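# Push the crate into the taped floor outline

## Task

Using any number of the three robots, shove the crate until it rests flat on the floor within the taped lines and squared up with the outline. It must not be knocked over, which counts as failure. At the end every robot has to release it and back away, and the crate must stay in place by itself, since a result held only by a robot does not count. No robot may fall over or be left leaning, which also counts as failure.

## Robot and tools

Robots: r1, r2 and r3 are identical Hello Robot Stretch 3 units. Each has a two-wheel differential base (0.33 m long, 0.34 m wide) with a passive rear caster, a lift moving up and down a mast, and one telescoping arm that sticks out to the robot's RIGHT side, ending in a wrist and two-finger gripper. The base cannot strafe, so reaching further forward means driving. Spinning in place pivots about a point midway between the drive wheels, 0.05 m behind the front edge. With the arm retracted and wrist folded, the turning sweep has radius 0.28 m; an unfolded level wrist reaches beyond that.

Frames: every robot reports in its own frames. Base frame: origin on the floor between the drive wheels, x ahead, y to the left, z up. Odometry frame: the base frame as it was when the scene began. hand_pose is expressed in the base frame, at the point where the closed fingertips meet. Relative positions between robots can only be judged from images, lidar_m, wrist_depth_mm and head_depth_mm.

execute_actions: argument actions is a list holding a single action object, or empty (empty just returns state and images). The action is keyed by robot name (r1, r2, r3); each entry may contain base, joints, and optionally contact_limits. Everything in one action begins at once and may finish at different moments. base takes exactly one of: translate_m, a relative straight drive in metres from the base's latest reported position, forward positive, range -1 to 1; or rotate_rad, a relative spin in radians, counter-clockwise (left) positive, range -3.2 to 3.2. joints holds absolute targets by name: lift_m 0 to 1.1 (arm height), arm_m 0 to 0.52 (extension), wrist_yaw_rad -1.345 to 4.42 (0 along the arm, positive toward the robot's front, 3.0 folded over the base), wrist_pitch_rad -1.57 to 0.451 (0 level, negative tips fingertips down), wrist_roll_rad -2.911 to 2.911, gripper_m -0.089 to 0.179 (bigger is more open; true fingertip gap is smaller than the value, and zero below 0.007), head_pan_rad -3.953 to 1.73 (0 ahead, positive left, -1.57 along the arm), head_tilt_rad -1.53 to 0.419 (negative down). contact_limits accepts only arm_m: a motor effort percent (1 to 100) at which arm motion halts with contact_stop; smaller is softer, too small stops immediately. Anything omitted may keep driving toward an earlier target unseen. Bad keys or out-of-range numbers reject the whole call and nothing moves. An action runs at most 15 s. cameras lists which images to return (names like r1_head_camera, r2_nav_camera, r3_wrist_camera, or all); omitted or null means all, [] means none; the pictures line gives image order.

wait: seconds 0 to 10; commands nothing and returns state and images. zoom_image: camera plus region [x0, y0, x1, y1] in pixels from the image's top-left, max 504 by 504, on that camera's latest full image. finished_scene: scene number; final and irreversible, so only call it once the crate is in place and the robots have let go and moved off. If a result reports a stop, later calls in the same reply for that scene are skipped.

Results: base_status and joint_status tell how each motion of the last accepted action ended. done for the base means the wheels turned the commanded amount, even if slipping. off_target means it rested short and may still push. After contact_stop, time_out or torque_fault the old target is dropped; arm and lift go slack after a contact stop until commanded again. on_its_own covers uncommanded items; its held at value is the target, not the position, and a rest effort outside the normal range suggests pushing or load. motor_effort is percent of maximum, positive toward larger joint values, bracket showing the peak; readings carry fixed bias and noise. Positive wheel effort drives forward. base_odometry counts wheel turns (heading -3.142 to 3.142, left positive); turned_by_wheels and turned_by_imu give turning since the previous result. base_tilt in degrees, forward and right positive, with a constant bias up to about 4 degrees. lidar_m: 12 distances in metres, 30-degree sectors starting straight ahead and going counter-clockwise (4th left, 7th behind, 10th right), - for nothing seen; scan plane 0.17 m above floor, range 0.15 to 12 m, sees other robots but not its own body or clear items; low lift hides parts of sectors 5, 6, 9, 10. wrist_depth_mm (45 to 1000) and head_depth_mm (280 to 4000, sideways image) are 7x7 grids of median depths from the top left.

Speed: base goes up to 0.30 m/s and 1.9 rad/s only when stowed (lift_m under 0.30, arm_m under 0.03, wrist_yaw_rad over 2.54); otherwise 0.10 m/s and 0.63 rad/s. Between calls robots keep their last command.

Cautions: robots pressing against each other fails the run; once bases touch, even millimetres more is a hard press, and nothing in the state flags contact. Drive distances vary by robot up to 2.5 cm per metre. Base, wrist and head have no contact stop and keep pushing; wrists overheat and go limp for 10 s. Fold or unfold the wrist only with lift_m 0.32 to 0.95, wrist_pitch_rad -0.4 and roll near 0; with yaw below -0.4 keep pitch at -0.5 or lower. Arm pushes with the gripper above about 0.45 m, repeated pushes after a stop, or driving while hooked on something immovable can tip the robot; if base_tilt shows lean, back off in small steps, free the gripper, and lower lift_m to about 0.2. Push the crate low and gently to avoid tipping it; occasional outside bumps may nudge loose objects. Avoid drops, slams and hard hits.

Each tool is called after "Emit:" by a JSON object that holds its "fn" and its "kwargs", one argument or row to a line.

## Session

Emit:
{"fn": "execute_actions", "kwargs": {
  "actions": []
}}

Scene clock: 0.00 s.
r1.base_odometry: x=+0.000 y=+0.000 heading=+0.000 (m, m, rad; r1's odometry frame)
r1.turned_by_wheels: +0.000 (rad since the last result)
r1.turned_by_imu: +0.000 (rad since the last result)
r1.base_tilt: forward=+1.9 right=-1.0 (deg)
r1.lidar_m: 2.95 0.76 0.76 2.47 2.45 2.21 0.93 0.94 1.16 2.34 2.30 2.49
r1.head_depth_mm: 1925 2917 3129 3201 3182 3013 2107 / 1908 2951 3505 3566 3550 3099 2121 / 1900 2883 3416 3408 3395 3158 2116 / 1900 2912 3254 3194 3282 3131 2113 / 1885 2856 3047 3099 3081 2992 2131 / 1860 2843 2923 2935 2911 2889 2118 / 1868 2730 2744 2782 2746 2842 2139
r1.base_status: not commanded
r1.joint_positions: lift_m=+0.412 arm_m=+0.003 wrist_yaw_rad=+2.801 wrist_pitch_rad=-0.469 wrist_roll_rad=-0.005 gripper_m=+0.037 head_pan_rad=-0.020 head_tilt_rad=-0.016
r1.joint_status: not commanded
r1.motor_effort: left_wheel=+0 right_wheel=+0 lift_m=+30 arm_m=+0 wrist_yaw_rad=-1 wrist_pitch_rad=+5 wrist_roll_rad=+0 gripper_m=+0 head_pan_rad=+0 head_tilt_rad=+1 (%)
r1.hand_pose: x=+0.0516 y=+0.0573 z=+0.4136 quat_wxyz=(+0.279, +0.704, +0.046, +0.652) (m; r1's base frame)
r1.wrist_depth_mm: - - - - - - - / - - - - - 758 - / - - - - 886 816 - / 960 988 925 897 893 856 823 / 791 - 764 731 740 700 680 / 672 - 676 616 617 602 595 / 575 563 556 550 527 521 519
r2.base_odometry: x=+0.000 y=+0.000 heading=+0.000 (m, m, rad; r2's odometry frame)
r2.turned_by_wheels: +0.000 (rad since the last result)
r2.turned_by_imu: +0.000 (rad since the last result)
r2.base_tilt: forward=+0.2 right=+0.9 (deg)
r2.lidar_m: 0.92 0.95 1.29 3.35 4.28 1.79 1.41 1.12 2.12 3.92 1.34 0.96
r2.head_depth_mm: 884 877 880 873 871 869 868 / 881 880 879 874 871 873 868 / 882 877 875 875 873 872 870 / 879 876 873 870 870 868 867 / 879 878 875 876 870 870 863 / 882 879 872 872 870 870 864 / 875 876 871 872 865 863 864
r2.base_status: not commanded
r2.joint_positions: lift_m=+0.328 arm_m=-0.001 wrist_yaw_rad=+2.928 wrist_pitch_rad=-0.574 wrist_roll_rad=-0.009 gripper_m=+0.037 head_pan_rad=-0.004 head_tilt_rad=-0.017
r2.joint_status: not commanded
r2.motor_effort: left_wheel=+1 right_wheel=+0 lift_m=+32 arm_m=-1 wrist_yaw_rad=+1 wrist_pitch_rad=+4 wrist_roll_rad=+1 gripper_m=+0 head_pan_rad=+0 head_tilt_rad=+2 (%)
r2.hand_pose: x=+0.0216 y=+0.0536 z=+0.3074 quat_wxyz=(+0.271, +0.692, +0.128, +0.656) (m; r2's base frame)
r2.wrist_depth_mm: - - - - - - 803 / 833 - 864 860 888 900 803 / 693 - 701 717 713 730 737 / 582 590 590 604 604 609 612 / 508 512 - 537 538 527 530 / 458 - - 453 447 461 467 / - - - - 407 412 413
r3.base_odometry: x=+0.000 y=+0.000 heading=+0.000 (m, m, rad; r3's odometry frame)
r3.turned_by_wheels: +0.000 (rad since the last result)
r3.turned_by_imu: +0.000 (rad since the last result)
r3.base_tilt: forward=+0.4 right=-0.6 (deg)
r3.lidar_m: 2.37 2.37 2.90 1.56 1.65 1.78 2.37 2.38 2.87 2.86 2.87 2.65
r3.head_depth_mm: 1919 2526 2488 2475 2445 2449 2369 / 1900 2477 2444 2461 2412 2399 2371 / 1870 2429 2406 2413 2373 2365 2357 / 1860 2415 2374 2359 2330 2312 2307 / 1830 2356 2333 2305 2299 2289 2245 / 1820 2333 2310 2294 2270 2254 2254 / 1817 2299 2253 2268 2256 2227 2214
r3.base_status: not commanded
r3.joint_positions: lift_m=+0.354 arm_m=-0.001 wrist_yaw_rad=+3.018 wrist_pitch_rad=-0.521 wrist_roll_rad=+0.014 gripper_m=+0.037 head_pan_rad=-0.006 head_tilt_rad=+0.013
r3.joint_status: not commanded
r3.motor_effort: left_wheel=+0 right_wheel=+0 lift_m=+25 arm_m=+0 wrist_yaw_rad=+1 wrist_pitch_rad=+6 wrist_roll_rad=+0 gripper_m=+1 head_pan_rad=+0 head_tilt_rad=+3 (%)
r3.hand_pose: x=+0.0047 y=+0.0642 z=+0.3447 quat_wxyz=(+0.225, +0.697, +0.138, +0.666) (m; r3's base frame)
r3.wrist_depth_mm: - - - - - - - / - - - - - - - / 895 887 886 903 887 929 913 / 721 725 738 723 727 738 738 / 617 621 - 622 639 620 619 / 530 535 - 552 551 539 546 / 475 - - - 471 476 476
pictures: r1_head_camera (sideways: a quarter turn clockwise sets it upright), r1_nav_camera (sideways: a quarter turn counterclockwise sets it upright), r1_wrist_camera, r2_head_camera (sideways: a quarter turn clockwise sets it upright), r2_nav_camera (sideways: a quarter turn counterclockwise sets it upright), r2_wrist_camera, r3_head_camera (sideways: a quarter turn clockwise sets it upright), r3_nav_camera (sideways: a quarter turn counterclockwise sets it upright), r3_wrist_camera
Images, in order (width x height): r1_head_camera 896x504, r1_nav_camera 672x504, r1_wrist_camera 644x364, r2_head_camera 896x504, r2_nav_camera 672x504, r2_wrist_camera 644x364, r3_head_camera 896x504, r3_nav_camera 672x504, r3_wrist_camera 644x364.

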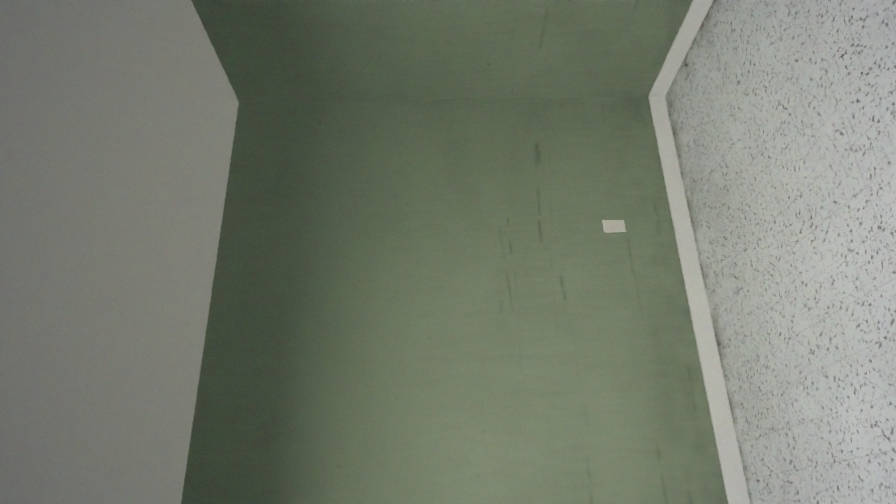

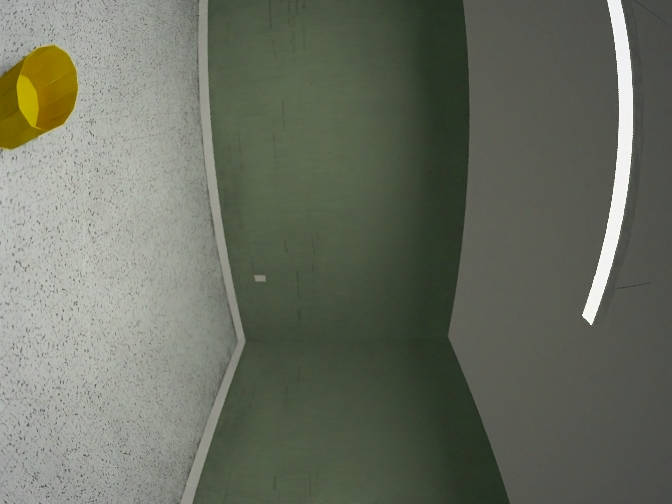

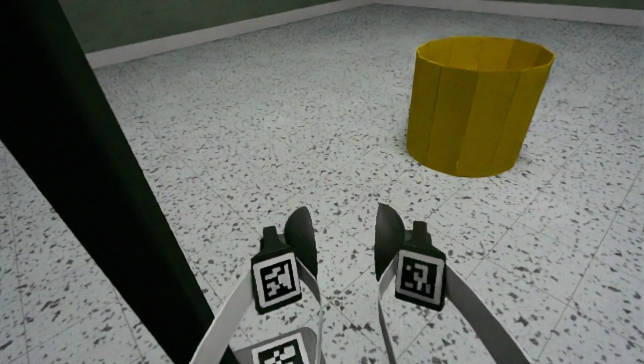

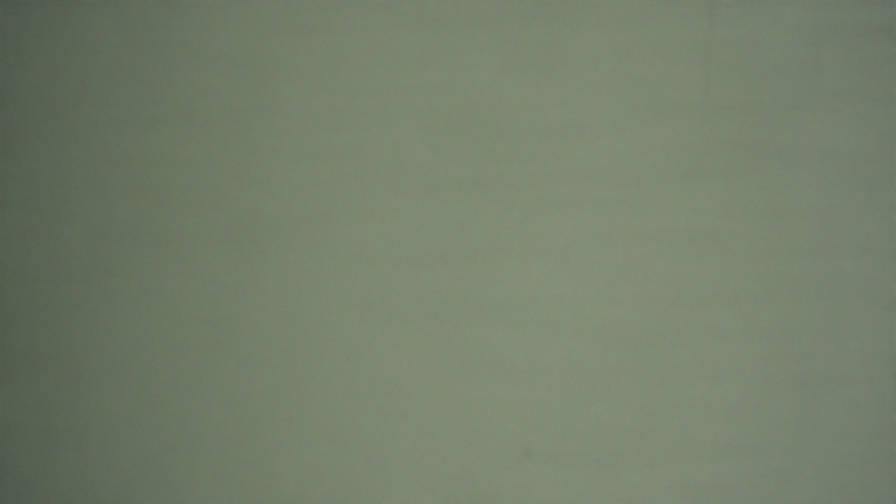

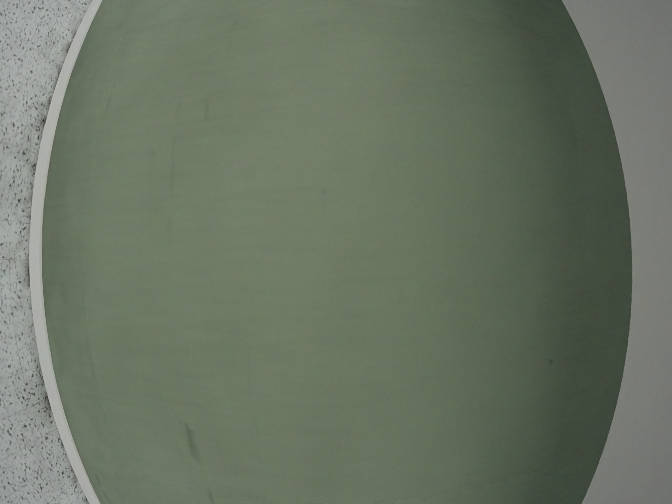

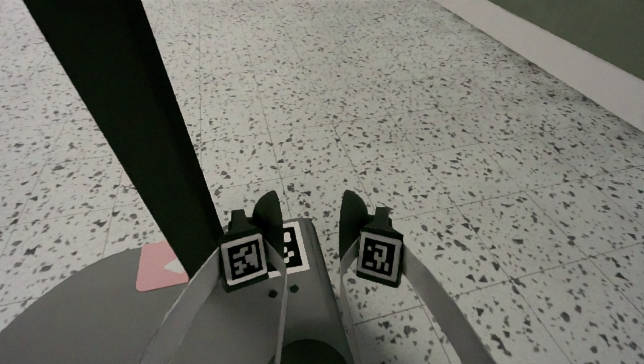

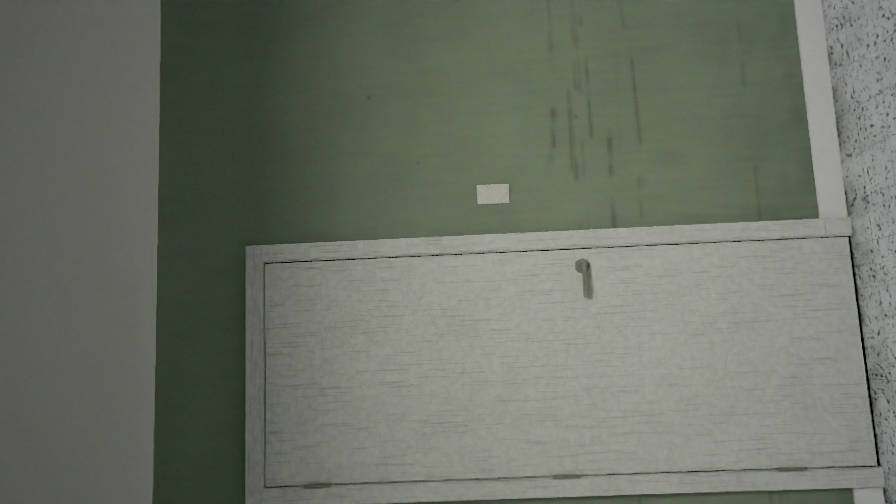

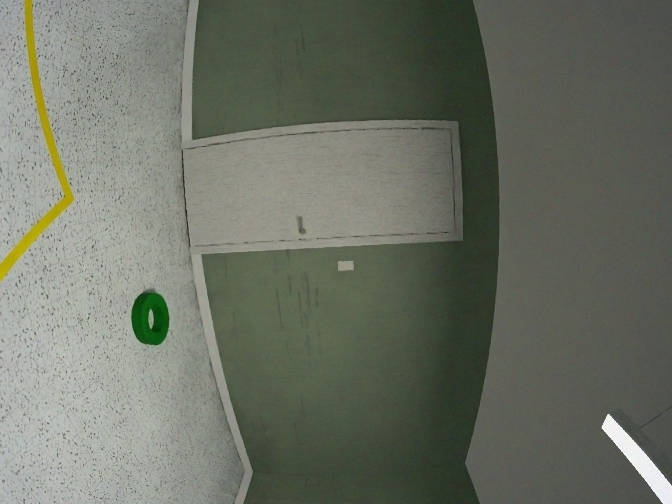

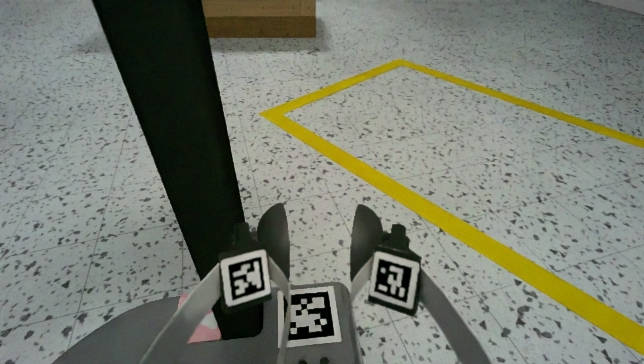

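Emit:
{"fn": "execute_actions", "kwargs": {
  "actions": [
    {"r1":{"joints":{"head_pan_rad":-3.0,"head_tilt_rad":-0.7,"lift_m":0.27}},"r2":{"joints":{"head_pan_rad":-3.0,"head_tilt_rad":-0.7,"lift_m":0.27}},"r3":{"joints":{"head_pan_rad":1.2,"head_tilt_rad":-0.8,"lift_m":0.27}}}
  ],
  "cameras": ["r1_head_camera","r1_nav_camera","r2_head_camera","r2_nav_camera","r3_head_camera","r3_nav_camera"]
}}

Scene clock: 6.90 s.
r1.base_odometry: x=+0.000 y=+0.000 heading=+0.000 (m, m, rad; r1's odometry frame)
r1.turned_by_wheels: +0.000 (rad since the last result)
r1.turned_by_imu: +0.000 (rad since the last result)
r1.base_tilt: forward=+1.8 right=-0.9 (deg)
r1.lidar_m: 2.96 0.76 0.76 2.46 2.45 2.21 0.94 0.94 1.16 2.33 2.30 2.49
r1.head_depth_mm: 3877 3810 2739 2058 1636 1368 1177 / - - 2724 2037 1625 1368 1170 / - - 2752 1975 1546 1361 1174 / - - 2748 1427 1408 1362 1173 / - - 2722 1426 1398 1362 1168 / - 3497 2720 1428 1402 1362 1167 / - - 2708 1419 1396 1365 1166
r1.base_status: not commanded
r1.joint_positions: lift_m=+0.270 arm_m=+0.003 wrist_yaw_rad=+2.801 wrist_pitch_rad=-0.469 wrist_roll_rad=-0.005 gripper_m=+0.037 head_pan_rad=-2.993 head_tilt_rad=-0.691
r1.joint_status: all done
r1.motor_effort: left_wheel=+0(1) right_wheel=+0(0) lift_m=+20(27) arm_m=+0(0) wrist_yaw_rad=+0(0) wrist_pitch_rad=+5(5) wrist_roll_rad=+0(0) gripper_m=+0(1) head_pan_rad=-2(31) head_tilt_rad=-4(26) (%)
r1.hand_pose: x=+0.0516 y=+0.0573 z=+0.2719 quat_wxyz=(+0.279, +0.704, +0.046, +0.652) (m; r1's base frame)
r1.wrist_depth_mm: - - - - - 648 - / - - - - 937 702 - / - 916 897 842 836 777 759 / - 713 668 663 647 626 605 / 590 - 557 534 545 521 506 / 488 - - 457 439 440 430 / 438 - - 397 393 380 377
r2.base_odometry: x=+0.000 y=+0.000 heading=+0.000 (m, m, rad; r2's odometry frame)
r2.turned_by_wheels: +0.000 (rad since the last result)
r2.turned_by_imu: -0.001 (rad since the last result)
r2.base_tilt: forward=+0.2 right=+0.9 (deg)
r2.lidar_m: 0.92 0.95 1.28 3.33 4.28 1.79 1.41 1.12 2.12 3.90 1.34 0.97
r2.head_depth_mm: 3243 3415 2645 2053 1669 1409 1209 / 3211 3495 2679 2065 1682 1402 1205 / 3276 3582 2672 2055 1684 1409 1214 / 3296 3544 1979 1940 1674 1414 1218 / 3379 3580 1893 1634 1641 1411 1218 / 3372 3643 2604 1450 1567 1412 1223 / 3459 3749 2741 1528 1601 1422 1215
r2.base_status: not commanded
r2.joint_positions: lift_m=+0.270 arm_m=-0.001 wrist_yaw_rad=+2.928 wrist_pitch_rad=-0.574 wrist_roll_rad=-0.009 gripper_m=+0.037 head_pan_rad=-2.993 head_tilt_rad=-0.691
r2.joint_status: all done
r2.motor_effort: left_wheel=+1(1) right_wheel=+0(0) lift_m=+26(31) arm_m=-1(1) wrist_yaw_rad=+1(1) wrist_pitch_rad=+4(4) wrist_roll_rad=+1(1) gripper_m=+0(0) head_pan_rad=-3(49) head_tilt_rad=-3(30) (%)
r2.hand_pose: x=+0.0216 y=+0.0535 z=+0.2495 quat_wxyz=(+0.271, +0.692, +0.128, +0.656) (m; r2's base frame)
r2.wrist_depth_mm: 925 966 955 - - 955 782 / 724 - 748 754 768 779 760 / 601 - 609 610 628 640 636 / 503 504 526 535 532 529 536 / 453 - - - 463 458 465 / - - - - 390 399 405 / - - - - 355 362 363
r3.base_odometry: x=+0.000 y=+0.000 heading=+0.000 (m, m, rad; r3's odometry frame)
r3.turned_by_wheels: +0.000 (rad since the last result)
r3.turned_by_imu: -0.001 (rad since the last result)
r3.base_tilt: forward=+0.4 right=-0.5 (deg)
r3.lidar_m: 2.37 2.38 2.91 1.56 1.65 1.79 2.36 2.38 2.88 2.86 2.87 2.66
r3.head_depth_mm: 2804 2877 2206 1785 1501 1299 1141 / 3160 2951 2229 1798 1515 1310 1148 / 3645 3005 2273 1828 1526 1315 1151 / 3930 3034 2284 1853 1545 1325 1159 / - 3085 2322 1868 1553 1331 1175 / - 3173 1841 1868 1570 1347 1179 / - 3200 1744 1840 1585 1361 1212
r3.base_status: not commanded
r3.joint_positions: lift_m=+0.270 arm_m=-0.001 wrist_yaw_rad=+3.018 wrist_pitch_rad=-0.521 wrist_roll_rad=+0.014 gripper_m=+0.037 head_pan_rad=+1.193 head_tilt_rad=-0.789
r3.joint_status: all done
r3.motor_effort: left_wheel=+1(0) right_wheel=+0(0) lift_m=+21(23) arm_m=+0(0) wrist_yaw_rad=+0(0) wrist_pitch_rad=+6(6) wrist_roll_rad=+0(0) gripper_m=+1(1) head_pan_rad=+4(57) head_tilt_rad=-4(37) (%)
r3.hand_pose: x=+0.0047 y=+0.0642 z=+0.2604 quat_wxyz=(+0.225, +0.697, +0.138, +0.666) (m; r3's base frame)
r3.wrist_depth_mm: - - - - - - - / 938 906 969 959 958 977 987 / 736 737 737 741 730 751 749 / 596 603 601 607 605 606 608 / 504 512 - 535 522 513 523 / 450 - - - 454 446 447 / - - - - 391 393 392
pictures: r1_head_camera (sideways: a quarter turn clockwise sets it upright), r1_nav_camera (sideways: a quarter turn counterclockwise sets it upright), r2_head_camera (sideways: a quarter turn clockwise sets it upright), r2_nav_camera (sideways: a quarter turn counterclockwise sets it upright), r3_head_camera (sideways: a quarter turn clockwise sets it upright), r3_nav_camera (sideways: a quarter turn counterclockwise sets it upright)
Images, in order (width x height): r1_head_camera 896x504, r1_nav_camera 672x504, r2_head_camera 896x504, r2_nav_camera 672x504, r3_head_camera 896x504, r3_nav_camera 672x504.

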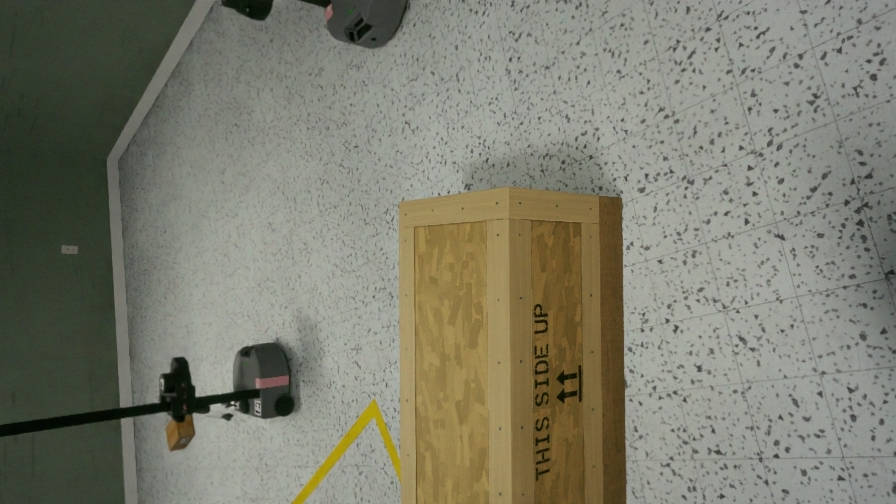

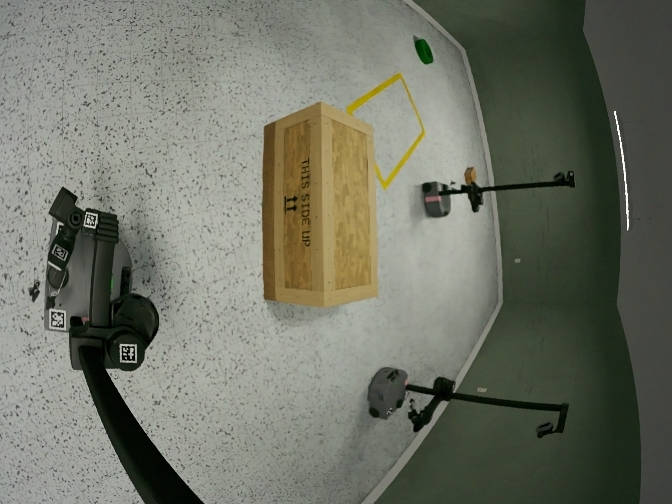

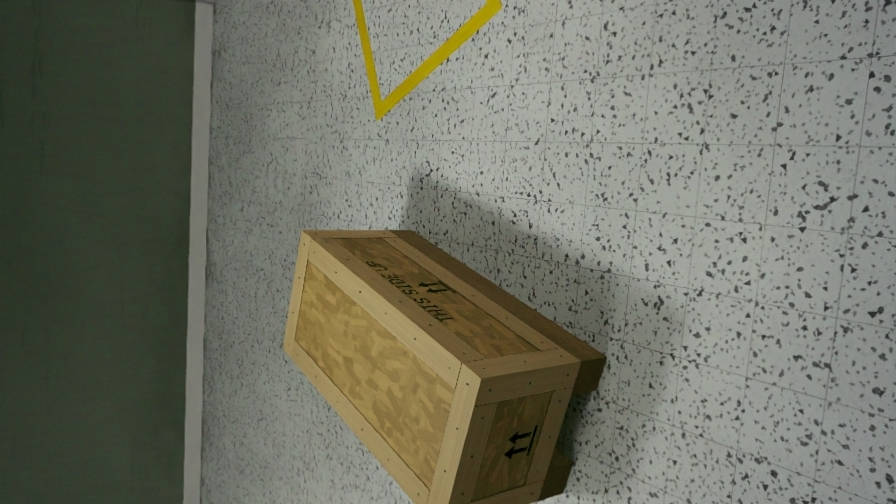

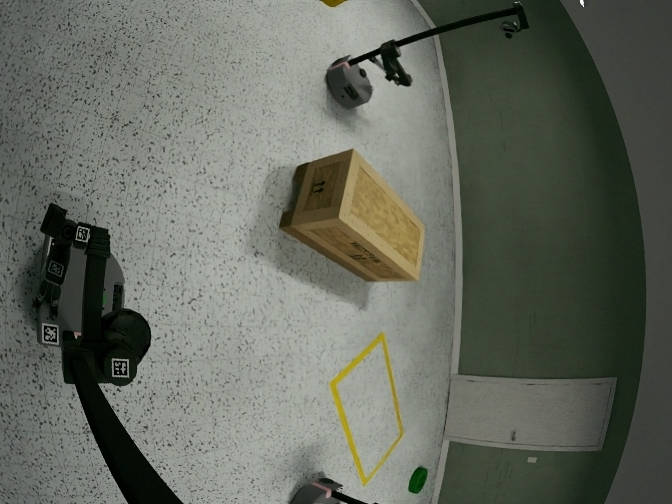

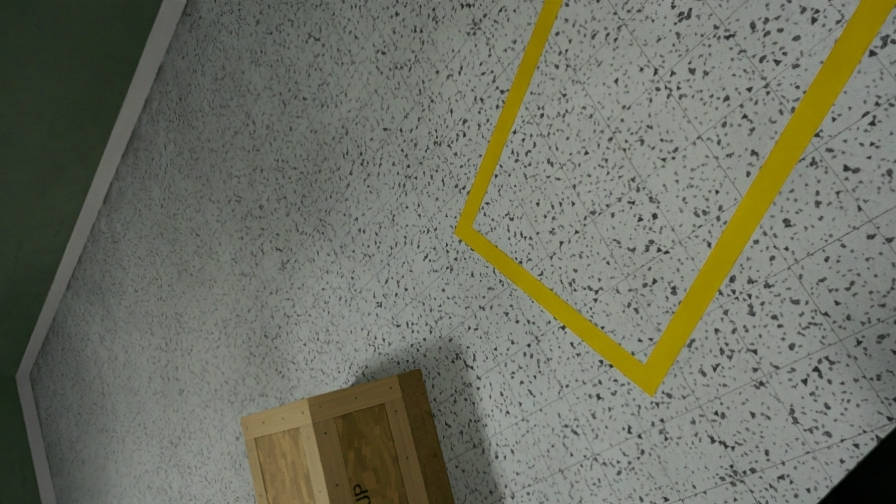

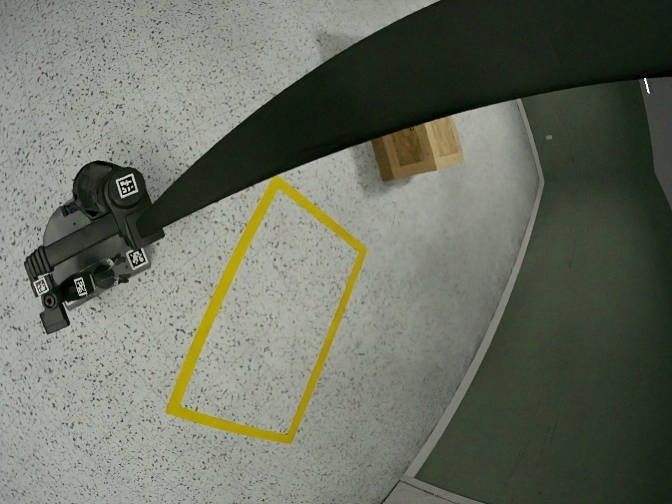

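Emit:
{"fn": "execute_actions", "kwargs": {
  "actions": [
    {"r1":{"base":{"rotate_rad":1.2},"joints":{"head_pan_rad":1.0,"head_tilt_rad":-0.9}},"r2":{"base":{"translate_m":-0.37},"joints":{"head_pan_rad":0,"head_tilt_rad":-0.9}},"r3":{"joints":{"head_pan_rad":1.7,"head_tilt_rad":-0.7}}}
  ],
  "cameras": ["r3_head_camera","r1_nav_camera"]
}}

Emit:
{"fn": "execute_actions", "kwargs": {
  "actions": [
    {"r1":{"base":{"translate_m":-0.9}},"r2":{"base":{"rotate_rad":-2.297}},"r3":{"joints":{"head_pan_rad":0.5,"head_tilt_rad":-0.9}}}
  ],
  "cameras": ["r3_head_camera","r1_nav_camera","r1_head_camera","r2_head_camera"]
}}

Scene clock: 75.40 s.
r1.base_odometry: x=+0.000 y=+0.000 heading=+1.200 (m, m, rad; r1's odometry frame)
r1.turned_by_wheels: +1.200 (rad since the last result)
r1.turned_by_imu: +1.199 (rad since the last result)
r1.base_tilt: forward=+1.9 right=-1.0 (deg)
r1.lidar_m: 0.87 2.43 2.44 1.99 0.94 0.96 2.67 2.30 2.30 2.67 2.92 0.76
r1.head_depth_mm: 2110 2322 2008 1660 1424 1253 1112 / 2143 2367 1977 1658 1426 1244 1111 / 2170 2425 2006 1657 1423 1246 1108 / 2253 2436 1982 1658 1423 1242 1115 / 2294 2481 1975 1663 1425 1252 1124 / 2358 2479 1988 1642 1419 1243 1125 / 2413 2460 1971 1651 1417 1242 1127
r1.base_status: done
r1.joint_positions: lift_m=+0.270 arm_m=+0.003 wrist_yaw_rad=+2.801 wrist_pitch_rad=-0.469 wrist_roll_rad=-0.005 gripper_m=+0.037 head_pan_rad=+0.993 head_tilt_rad=-0.889
r1.joint_status: all done
r1.motor_effort: left_wheel=-3(11) right_wheel=+3(11) lift_m=+20(20) arm_m=+0(0) wrist_yaw_rad=+0(0) wrist_pitch_rad=+6(5) wrist_roll_rad=+0(0) gripper_m=+0(0) head_pan_rad=+2(33) head_tilt_rad=-4(15) (%)
r1.hand_pose: x=+0.0516 y=+0.0573 z=+0.2719 quat_wxyz=(+0.279, +0.704, +0.046, +0.652) (m; r1's base frame)
r1.wrist_depth_mm: - - - - - - - / - - - - - - - / - 927 904 865 812 791 759 / - 735 688 669 658 646 621 / 590 - 560 542 545 515 515 / 502 - - 464 445 447 438 / 443 - - 401 389 390 378
r2.base_odometry: x=-0.370 y=+0.000 heading=+0.000 (m, m, rad; r2's odometry frame)
r2.turned_by_wheels: +0.000 (rad since the last result)
r2.turned_by_imu: -0.004 (rad since the last result)
r2.base_tilt: forward=+0.3 right=+1.0 (deg)
r2.lidar_m: 1.29 1.33 1.79 4.14 1.52 3.58 1.24 0.80 1.05 2.52 1.88 1.35
r2.head_depth_mm: 1165 1343 1581 1647 1443 1263 1129 / 1163 1329 1575 1676 1442 1268 1134 / 1161 1335 1568 1652 1444 1277 1129 / 1155 1330 1562 1659 1440 1263 1137 / 1148 1322 1552 1682 1453 1267 1134 / 1146 1322 1546 1674 1449 1277 1135 / 1148 1318 1529 1684 1444 1275 1141
r2.base_status: done
r2.joint_positions: lift_m=+0.270 arm_m=-0.001 wrist_yaw_rad=+2.928 wrist_pitch_rad=-0.574 wrist_roll_rad=-0.009 gripper_m=+0.037 head_pan_rad=-0.007 head_tilt_rad=-0.890
r2.joint_status: all done
r2.motor_effort: left_wheel=+2(8) right_wheel=+0(6) lift_m=+26(26) arm_m=-1(1) wrist_yaw_rad=+1(1) wrist_pitch_rad=+4(4) wrist_roll_rad=+1(1) gripper_m=+0(1) head_pan_rad=+4(49) head_tilt_rad=-4(16) (%)
r2.hand_pose: x=+0.0216 y=+0.0535 z=+0.2495 quat_wxyz=(+0.271, +0.692, +0.128, +0.656) (m; r2's base frame)
r2.wrist_depth_mm: 908 959 951 - - - - / 722 - 753 762 767 770 785 / 603 - 603 623 621 625 648 / 507 518 524 539 529 532 541 / 457 - - - 466 450 461 / - - - - 395 402 401 / - - - - 356 363 361
r3.base_odometry: x=+0.000 y=+0.000 heading=+0.000 (m, m, rad; r3's odometry frame)
r3.turned_by_wheels: +0.000 (rad since the last result)
r3.turned_by_imu: -0.001 (rad since the last result)
r3.base_tilt: forward=+0.4 right=-0.6 (deg)
r3.lidar_m: 2.37 2.38 2.91 1.56 1.65 1.51 2.36 2.37 2.87 2.86 2.87 2.65
r3.head_depth_mm: - 3558 2555 1978 1603 1360 1172 / - 3623 1895 1884 1619 1372 1182 / - 3733 1827 1897 1626 1379 1194 / - 2947 1867 1944 1655 1384 1209 / - 3568 1917 1988 1687 1435 - / - - 2039 2019 - - - / - - - - - - 1200
r3.base_status: not commanded
r3.joint_positions: lift_m=+0.270 arm_m=-0.001 wrist_yaw_rad=+3.018 wrist_pitch_rad=-0.521 wrist_roll_rad=+0.014 gripper_m=+0.037 head_pan_rad=+1.693 head_tilt_rad=-0.705
r3.joint_status: all done
r3.motor_effort: left_wheel=+0(0) right_wheel=+0(0) lift_m=+21(21) arm_m=+0(0) wrist_yaw_rad=-1(0) wrist_pitch_rad=+6(6) wrist_roll_rad=+0(0) gripper_m=+0(0) head_pan_rad=+4(42) head_tilt_rad=+3(12) (%)
r3.hand_pose: x=+0.0047 y=+0.0642 z=+0.2604 quat_wxyz=(+0.225, +0.697, +0.138, +0.666) (m; r3's base frame)
r3.wrist_depth_mm: - - - - - - - / 947 911 955 960 978 991 972 / 723 729 738 745 746 745 763 / 597 595 603 602 611 607 614 / 509 520 - 540 525 520 516 / 450 - - - 456 445 448 / - - - - 391 396 391
pictures: r1_nav_camera (sideways: a quarter turn counterclockwise sets it upright), r3_head_camera (sideways: a quarter turn clockwise sets it upright)
Images, in order (width x height): r1_nav_camera 672x504, r3_head_camera 896x504.

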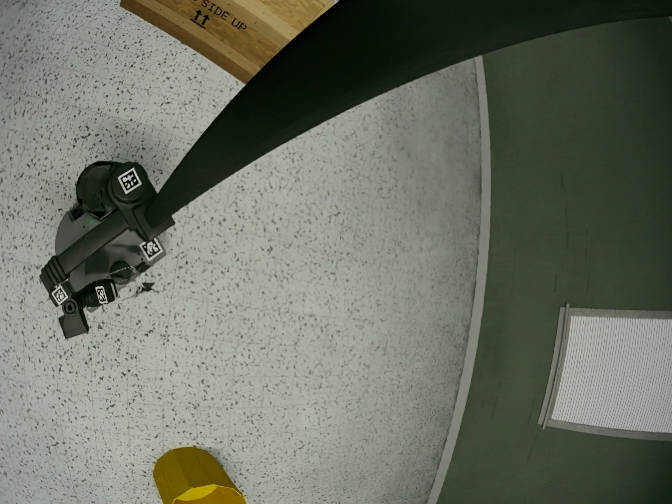

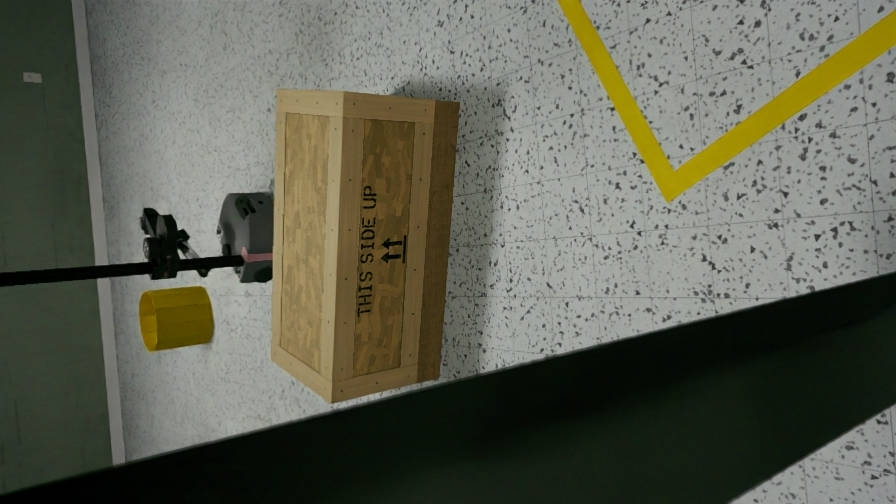

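Scene clock: 80.10 s.
r1.base_odometry: x=-0.326 y=-0.839 heading=+1.200 (m, m, rad; r1's odometry frame)
r1.turned_by_wheels: +0.000 (rad since the last result)
r1.turned_by_imu: +0.002 (rad since the last result)
r1.base_tilt: forward=+1.8 right=-1.0 (deg)
r1.lidar_m: 1.61 3.06 0.69 0.50 0.49 3.32 1.93 1.67 1.67 1.94 3.37 1.63
r1.head_depth_mm: 2675 2526 1996 1673 1417 1254 1114 / 2688 2517 2001 1663 1420 1252 1105 / 2817 2514 1975 1658 1433 1242 1110 / 2862 2505 2003 1628 1437 1242 1107 / 2897 2492 1998 1284 1396 1249 1126 / 2908 2511 1373 1152 1170 1221 1125 / 1993 2123 1967 1152 1006 1081 1124
r1.base_status: done
r1.joint_positions: lift_m=+0.270 arm_m=+0.003 wrist_yaw_rad=+2.801 wrist_pitch_rad=-0.469 wrist_roll_rad=-0.005 gripper_m=+0.037 head_pan_rad=+0.993 head_tilt_rad=-0.889
r1.joint_status: not commanded
r1.motor_effort: left_wheel=-3(14) right_wheel=+2(5) lift_m=+20(20) arm_m=+0(0) wrist_yaw_rad=-1(0) wrist_pitch_rad=+5(5) wrist_roll_rad=+0(0) gripper_m=+0(0) head_pan_rad=+3(3) head_tilt_rad=-4(4) (%)
r1.hand_pose: x=+0.0516 y=+0.0573 z=+0.2719 quat_wxyz=(+0.279, +0.704, +0.046, +0.652) (m; r1's base frame)
r1.wrist_depth_mm: - 451 561 749 - - - / - 486 592 808 - - - / - 523 644 809 848 798 756 / - 579 651 683 644 611 603 / 573 - 558 546 553 516 502 / 494 - - 461 447 445 434 / 434 - - 400 390 388 378
r2.base_odometry: x=-0.370 y=+0.000 heading=-2.297 (m, m, rad; r2's odometry frame)
r2.turned_by_wheels: -2.297 (rad since the last result)
r2.turned_by_imu: -2.271 (rad since the last result)
r2.base_tilt: forward=+0.3 right=+0.8 (deg)
r2.lidar_m: 0.82 2.50 2.38 1.45 1.29 1.30 1.54 2.85 4.15 1.52 3.44 0.80
r2.head_depth_mm: 3143 2111 1378 1249 1431 1264 1128 / 3133 2431 1377 1217 1389 1262 1131 / 3162 2444 1384 1356 1439 1265 1127 / 3170 2444 1994 1655 1445 1267 1133 / 3226 2466 1995 1678 1437 1277 1135 / 3196 2456 1986 1686 1452 1277 1138 / 3245 2499 1991 1692 1446 1279 1142
r2.base_status: done
r2.joint_positions: lift_m=+0.270 arm_m=-0.001 wrist_yaw_rad=+2.928 wrist_pitch_rad=-0.574 wrist_roll_rad=-0.009 gripper_m=+0.037 head_pan_rad=-0.007 head_tilt_rad=-0.890
r2.joint_status: not commanded
r2.motor_effort: left_wheel=+2(14) right_wheel=-2(8) lift_m=+26(26) arm_m=-2(1) wrist_yaw_rad=+1(1) wrist_pitch_rad=+4(4) wrist_roll_rad=+1(1) gripper_m=+0(0) head_pan_rad=+3(4) head_tilt_rad=-4(5) (%)
r2.hand_pose: x=+0.0216 y=+0.0535 z=+0.2495 quat_wxyz=(+0.271, +0.692, +0.128, +0.656) (m; r2's base frame)
r2.wrist_depth_mm: 870 972 982 - - - - / 720 - 745 770 765 778 805 / 601 - 618 609 629 636 648 / 506 504 537 535 527 534 545 / 450 - - - 461 465 461 / - - - - 392 399 406 / - - - - 358 359 362
r3.base_odometry: x=+0.000 y=+0.000 heading=+0.000 (m, m, rad; r3's odometry frame)
r3.turned_by_wheels: +0.000 (rad since the last result)
r3.turned_by_imu: -0.001 (rad since the last result)
r3.base_tilt: forward=+0.4 right=-0.6 (deg)
r3.lidar_m: 2.37 2.38 2.91 1.56 1.65 1.64 2.37 2.38 2.88 2.86 2.88 2.66
r3.head_depth_mm: 2067 2279 1931 1624 1409 1246 1112 / 2150 2349 1951 1642 1421 1247 1119 / 2215 2382 1970 1656 1439 1254 1123 / 2308 2475 2000 1670 1442 1268 1136 / 2392 2496 2010 1699 1458 1280 1140 / 2480 2548 2060 1713 1462 1289 1150 / 2567 2583 2074 1718 1486 1300 1156
r3.base_status: not commanded
r3.joint_positions: lift_m=+0.270 arm_m=-0.001 wrist_yaw_rad=+3.018 wrist_pitch_rad=-0.521 wrist_roll_rad=+0.014 gripper_m=+0.037 head_pan_rad=+0.507 head_tilt_rad=-0.888
r3.joint_status: all done
r3.motor_effort: left_wheel=+0(0) right_wheel=+0(0) lift_m=+21(21) arm_m=+0(0) wrist_yaw_rad=+0(0) wrist_pitch_rad=+6(6) wrist_roll_rad=+0(0) gripper_m=+0(1) head_pan_rad=-5(56) head_tilt_rad=-5(20) (%)
r3.hand_pose: x=+0.0047 y=+0.0642 z=+0.2604 quat_wxyz=(+0.225, +0.697, +0.138, +0.666) (m; r3's base frame)
r3.wrist_depth_mm: - - - - - - - / 935 928 956 954 953 969 969 / 731 732 743 755 748 762 744 / 597 608 607 609 604 609 615 / 502 518 - 537 530 516 515 / 452 - - - 459 446 442 / - - - - 391 391 395
pictures: r1_head_camera (sideways: a quarter turn clockwise sets it upright), r1_nav_camera (sideways: a quarter turn counterclockwise sets it upright), r2_head_camera (sideways: a quarter turn clockwise sets it upright), r3_head_camera (sideways: a quarter turn clockwise sets it upright)
Images, in order (width x height): r1_head_camera 896x504, r1_nav_camera 672x504, r2_head_camera 896x504, r3_head_camera 896x504.

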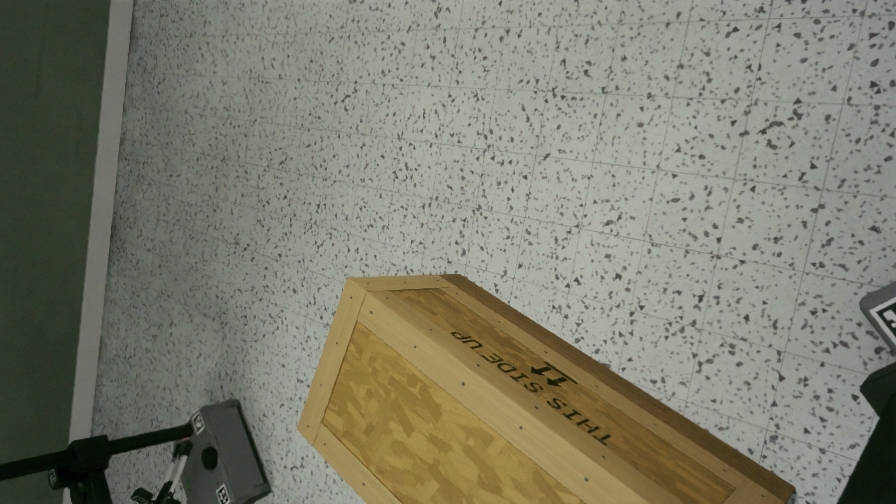

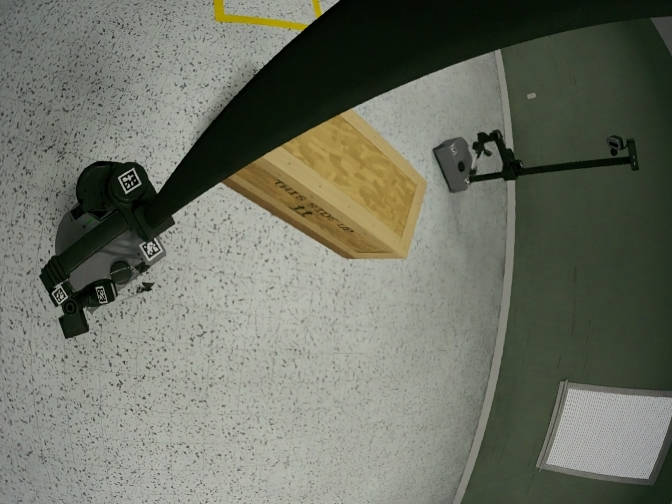

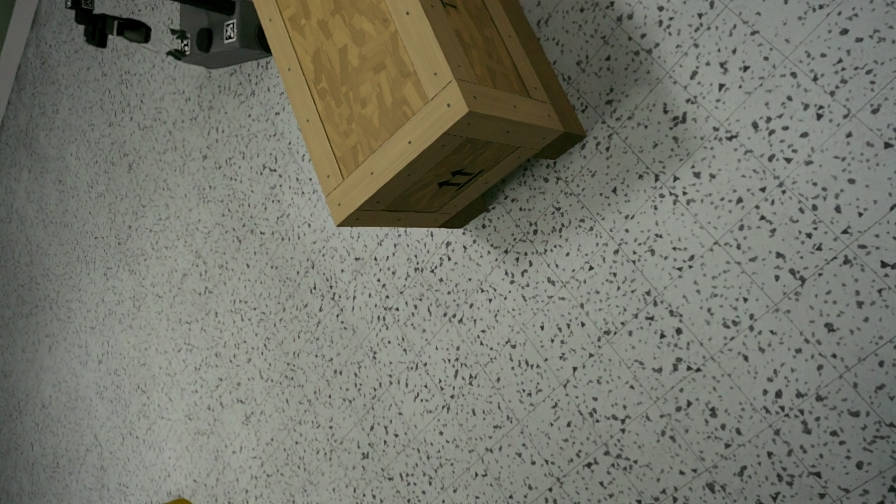

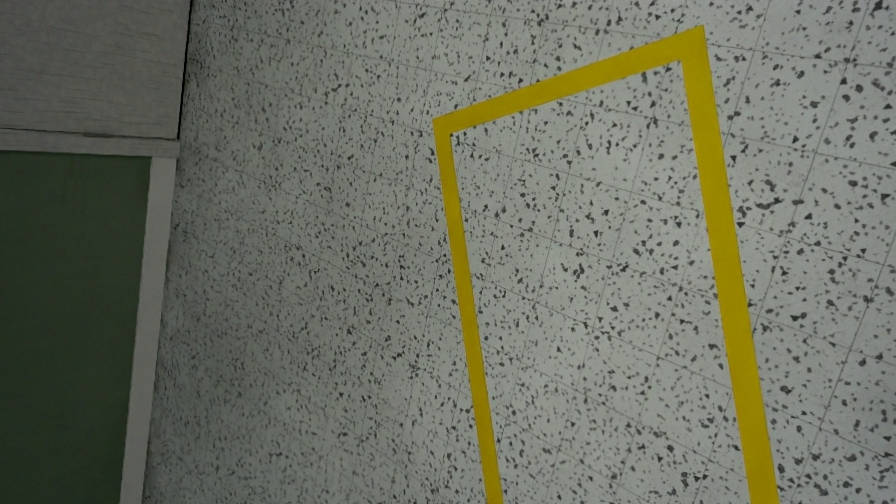

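Emit:
{"fn": "execute_actions", "kwargs": {
  "actions": [
    {"r1":{"base":{"translate_m":-0.38},"joints":{"head_pan_rad":0,"head_tilt_rad":-1.0}},"r2":{"base":{"rotate_rad":-0.16},"joints":{"head_tilt_rad":-1.0}},"r3":{"joints":{"head_pan_rad":1.6,"head_tilt_rad":-0.7}}}
  ],
  "cameras": []
}}

Emit:
{"fn": "execute_actions", "kwargs": {
  "actions": [
    {"r1":{"base":{"rotate_rad":1.48}},"r2":{"base":{"translate_m":0.5}}}
  ],
  "cameras": ["r3_head_camera","r1_head_camera","r2_head_camera"]
}}

Scene clock: 100.40 s.
r1.base_odometry: x=-0.464 y=-1.193 heading=+1.200 (m, m, rad; r1's odometry frame)
r1.turned_by_wheels: +0.000 (rad since the last result)
r1.turned_by_imu: +0.001 (rad since the last result)
r1.base_tilt: forward=+1.9 right=-1.0 (deg)
r1.lidar_m: 1.97 1.17 0.49 0.56 2.14 2.75 1.62 1.40 1.40 1.64 2.85 3.79
r1.head_depth_mm: 2602 2153 1781 1551 1357 1215 1103 / 2427 2053 1791 1534 1364 1215 1110 / 2500 2034 1778 1544 1349 1218 1115 / 2594 2103 1787 1536 1356 1214 1116 / 2584 2123 1755 1530 1350 1211 1111 / 2549 2075 1771 1524 1357 1205 1085 / 2571 2086 1768 1534 1350 1207 1093
r1.base_status: done
r1.joint_positions: lift_m=+0.270 arm_m=+0.003 wrist_yaw_rad=+2.801 wrist_pitch_rad=-0.469 wrist_roll_rad=-0.005 gripper_m=+0.037 head_pan_rad=+0.007 head_tilt_rad=-0.989
r1.joint_status: all done
r1.motor_effort: left_wheel=-3(13) right_wheel=+3(6) lift_m=+21(21) arm_m=+0(1) wrist_yaw_rad=+0(1) wrist_pitch_rad=+6(5) wrist_roll_rad=+0(0) gripper_m=+0(1) head_pan_rad=-2(31) head_tilt_rad=-5(14) (%)
r1.hand_pose: x=+0.0516 y=+0.0573 z=+0.2719 quat_wxyz=(+0.279, +0.704, +0.046, +0.652) (m; r1's base frame)
r1.wrist_depth_mm: - - 642 521 690 - - / - - 744 574 754 - - / - 935 836 643 780 802 761 / - 723 682 654 659 639 610 / 579 - 560 537 555 514 516 / 486 - - 463 442 437 439 / 428 - - 402 394 382 377
r2.base_odometry: x=-0.370 y=+0.000 heading=-2.457 (m, m, rad; r2's odometry frame)
r2.turned_by_wheels: -0.160 (rad since the last result)
r2.turned_by_imu: -0.159 (rad since the last result)
r2.base_tilt: forward=+0.2 right=+0.9 (deg)
r2.lidar_m: 0.80 2.50 3.21 1.61 1.30 1.29 1.41 2.20 4.12 1.52 3.48 0.93
r2.head_depth_mm: 2425 1448 1344 1533 1361 1220 1110 / 2510 1455 1264 1480 1363 1219 1109 / 2493 2069 1240 1345 1366 1219 1115 / 2505 2089 1296 1482 1363 1224 1112 / 2535 2093 1708 1541 1367 1234 1120 / 2532 2081 1790 1553 1371 1234 1119 / 2538 2091 1776 1555 1370 1234 1118
r2.base_status: done
r2.joint_positions: lift_m=+0.270 arm_m=-0.001 wrist_yaw_rad=+2.928 wrist_pitch_rad=-0.574 wrist_roll_rad=-0.009 gripper_m=+0.037 head_pan_rad=-0.007 head_tilt_rad=-0.988
r2.joint_status: all done
r2.motor_effort: left_wheel=+3(11) right_wheel=-2(9) lift_m=+26(25) arm_m=-2(1) wrist_yaw_rad=+1(1) wrist_pitch_rad=+4(4) wrist_roll_rad=+1(1) gripper_m=+1(0) head_pan_rad=+4(3) head_tilt_rad=-5(13) (%)
r2.hand_pose: x=+0.0216 y=+0.0535 z=+0.2495 quat_wxyz=(+0.271, +0.692, +0.128, +0.656) (m; r2's base frame)
r2.wrist_depth_mm: 898 954 955 - - - - / 724 - 749 755 774 777 796 / 596 - 611 621 620 635 638 / 509 511 537 536 529 537 536 / 453 - - - 462 453 467 / - - - - 394 400 407 / - - - - 359 359 363
r3.base_odometry: x=+0.000 y=+0.000 heading=+0.000 (m, m, rad; r3's odometry frame)
r3.turned_by_wheels: +0.000 (rad since the last result)
r3.turned_by_imu: -0.001 (rad since the last result)
r3.base_tilt: forward=+0.4 right=-0.5 (deg)
r3.lidar_m: 2.37 2.37 2.11 1.56 1.65 1.64 2.37 2.38 2.88 2.86 2.87 2.65
r3.head_depth_mm: - 3236 2250 1966 1606 1354 1171 / - 3688 2585 1988 1610 1361 1188 / - 3722 1914 1903 1627 1380 1189 / - 3796 1858 1921 1650 1393 1198 / - 3897 1882 1939 1665 1398 1228 / - 3558 1916 1964 1732 - - / - - 2789 2091 - - -
r3.base_status: not commanded
r3.joint_positions: lift_m=+0.270 arm_m=-0.001 wrist_yaw_rad=+3.018 wrist_pitch_rad=-0.521 wrist_roll_rad=+0.014 gripper_m=+0.037 head_pan_rad=+1.593 head_tilt_rad=-0.705
r3.joint_status: all done
r3.motor_effort: left_wheel=+0(0) right_wheel=+0(0) lift_m=+21(21) arm_m=+0(0) wrist_yaw_rad=+0(0) wrist_pitch_rad=+6(6) wrist_roll_rad=+0(0) gripper_m=-1(1) head_pan_rad=+6(55) head_tilt_rad=+3(18) (%)
r3.hand_pose: x=+0.0047 y=+0.0642 z=+0.2604 quat_wxyz=(+0.225, +0.697, +0.138, +0.666) (m; r3's base frame)
r3.wrist_depth_mm: - - - - - - - / 930 914 951 955 936 963 984 / 735 740 729 740 740 744 762 / 597 598 603 605 609 610 612 / 509 515 - 538 531 517 518 / 452 - - - 459 445 446 / - - - - 389 392 395
pictures: none
No camera images: the call's "cameras" was empty. Leave "cameras" out to get every camera's image.

Scene clock: 103.63 s.
r1.base_odometry: x=-0.464 y=-1.193 heading=+2.680 (m, m, rad; r1's odometry frame)
r1.turned_by_wheels: +1.480 (rad since the last result)
r1.turned_by_imu: +1.479 (rad since the last result)
r1.base_tilt: forward=+1.8 right=-1.0 (deg)
r1.lidar_m: 0.51 2.15 3.43 1.74 1.41 1.40 1.55 2.41 3.78 1.98 3.34 0.49
r1.head_depth_mm: 2539 1793 1247 1142 1370 1212 1101 / 2611 2112 1236 1096 1308 1210 1111 / 2591 2136 1243 1073 1203 1208 1114 / 2546 2111 1764 1125 1324 1203 1108 / 2570 2110 1781 1494 1347 1210 1107 / 2559 2098 1768 1529 1348 1202 1092 / 2555 2085 1758 1520 1350 1200 1089
r1.base_status: done
r1.joint_positions: lift_m=+0.270 arm_m=+0.003 wrist_yaw_rad=+2.801 wrist_pitch_rad=-0.469 wrist_roll_rad=-0.005 gripper_m=+0.037 head_pan_rad=+0.007 head_tilt_rad=-0.989
r1.joint_status: not commanded
r1.motor_effort: left_wheel=-2(13) right_wheel=+3(10) lift_m=+21(21) arm_m=+0(0) wrist_yaw_rad=-1(0) wrist_pitch_rad=+6(6) wrist_roll_rad=+0(0) gripper_m=+0(0) head_pan_rad=-2(2) head_tilt_rad=-5(4) (%)
r1.hand_pose: x=+0.0516 y=+0.0573 z=+0.2719 quat_wxyz=(+0.279, +0.704, +0.046, +0.652) (m; r1's base frame)
r1.wrist_depth_mm: - - - - - - - / - - - - - - - / - 957 918 865 824 796 777 / - 714 687 674 636 621 606 / 581 - 555 538 547 521 509 / 500 - - 459 439 451 432 / 439 - - 394 395 384 377
r2.base_odometry: x=-0.757 y=-0.316 heading=-2.457 (m, m, rad; r2's odometry frame)
r2.turned_by_wheels: +0.000 (rad since the last result)
r2.turned_by_imu: +0.003 (rad since the last result)
r2.base_tilt: forward=+0.2 right=+0.9 (deg)
r2.lidar_m: 0.33 2.09 4.12 2.08 1.69 1.68 1.84 2.87 1.58 1.58 3.08 0.31
r2.head_depth_mm: 2541 1844 1227 1073 981 1220 1106 / 2486 2063 1756 1074 953 1173 1117 / 2498 2072 1750 1073 955 1006 1109 / 2504 2078 1764 1072 986 1217 1106 / 2519 2089 1779 1546 1329 1231 1116 / 2500 2095 1778 1560 1379 1224 1118 / 2557 2104 1784 1558 1379 1231 1118
r2.base_status: done
r2.joint_positions: lift_m=+0.270 arm_m=-0.001 wrist_yaw_rad=+2.928 wrist_pitch_rad=-0.574 wrist_roll_rad=-0.009 gripper_m=+0.037 head_pan_rad=-0.007 head_tilt_rad=-0.989
r2.joint_status: not commanded
r2.motor_effort: left_wheel=+2(13) right_wheel=-1(6) lift_m=+26(26) arm_m=-1(1) wrist_yaw_rad=+0(1) wrist_pitch_rad=+4(4) wrist_roll_rad=+1(1) gripper_m=+0(0) head_pan_rad=+4(4) head_tilt_rad=-4(6) (%)
r2.hand_pose: x=+0.0216 y=+0.0535 z=+0.2495 quat_wxyz=(+0.271, +0.692, +0.128, +0.656) (m; r2's base frame)
r2.wrist_depth_mm: 923 948 986 - - - - / 732 - 763 765 759 764 797 / 596 - 609 619 616 632 637 / 503 511 533 541 522 535 534 / 449 - - - 463 462 464 / - - - - 390 399 404 / - - - - 356 361 359
r3.base_odometry: x=+0.000 y=+0.000 heading=+0.000 (m, m, rad; r3's odometry frame)
r3.turned_by_wheels: +0.000 (rad since the last result)
r3.turned_by_imu: +0.000 (rad since the last result)
r3.base_tilt: forward=+0.4 right=-0.6 (deg)
r3.lidar_m: 2.37 2.38 2.24 1.56 1.65 2.62 2.36 2.37 2.87 2.86 2.87 2.66
r3.head_depth_mm: - 3349 2322 1977 1615 1361 1178 / - 3638 2492 1987 1633 1372 1189 / - 3743 1904 1906 1640 1380 1191 / - 3841 1863 1915 1660 1385 1201 / - 3882 1889 1931 1671 1388 1229 / - 3629 1910 1959 1722 - - / - - 2772 2070 - - -
r3.base_status: not commanded
r3.joint_positions: lift_m=+0.270 arm_m=-0.001 wrist_yaw_rad=+3.018 wrist_pitch_rad=-0.521 wrist_roll_rad=+0.014 gripper_m=+0.037 head_pan_rad=+1.593 head_tilt_rad=-0.705
r3.joint_status: not commanded
r3.motor_effort: left_wheel=+0(0) right_wheel=+0(0) lift_m=+21(21) arm_m=+0(0) wrist_yaw_rad=-1(0) wrist_pitch_rad=+6(6) wrist_roll_rad=+0(0) gripper_m=+0(0) head_pan_rad=+5(4) head_tilt_rad=+4(3) (%)
r3.hand_pose: x=+0.0047 y=+0.0642 z=+0.2604 quat_wxyz=(+0.225, +0.697, +0.138, +0.666) (m; r3's base frame)
r3.wrist_depth_mm: - - - - - - - / 926 909 941 932 955 966 978 / 733 726 741 746 760 758 753 / 598 599 603 605 613 608 615 / 505 514 - 543 531 511 516 / 451 - - - 455 445 447 / - - - - 392 393 394
pictures: r1_head_camera (sideways: a quarter turn clockwise sets it upright), r2_head_camera (sideways: a quarter turn clockwise sets it upright), r3_head_camera (sideways: a quarter turn clockwise sets it upright)
Images, in order (width x height): r1_head_camera 896x504, r2_head_camera 896x504, r3_head_camera 896x504.

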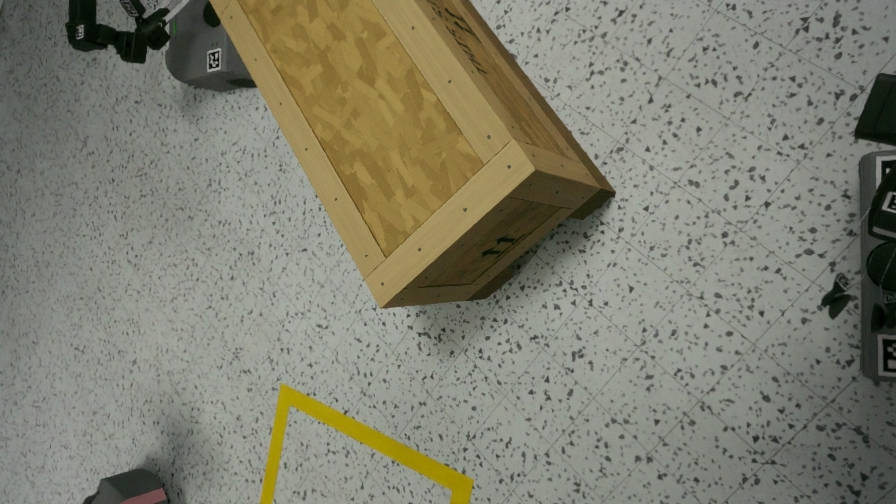

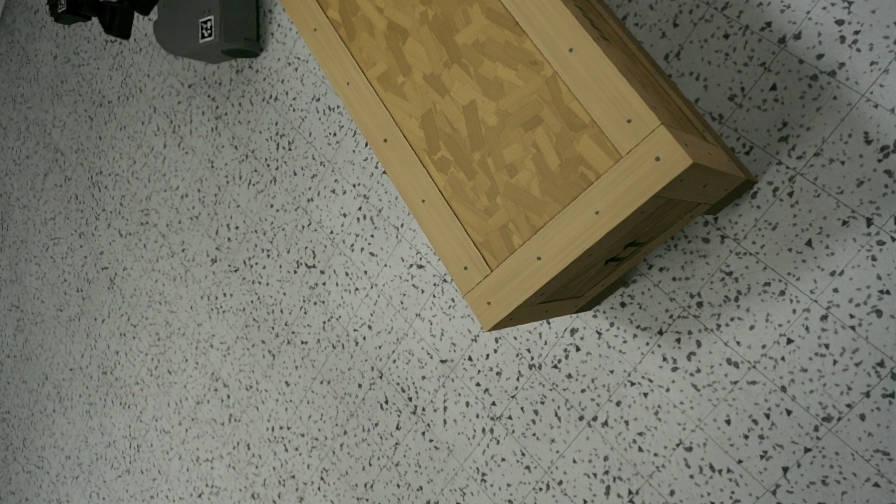

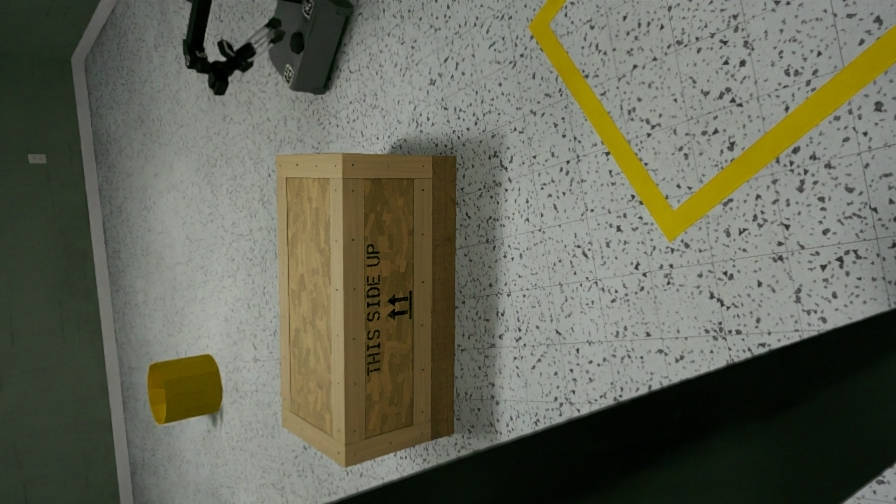

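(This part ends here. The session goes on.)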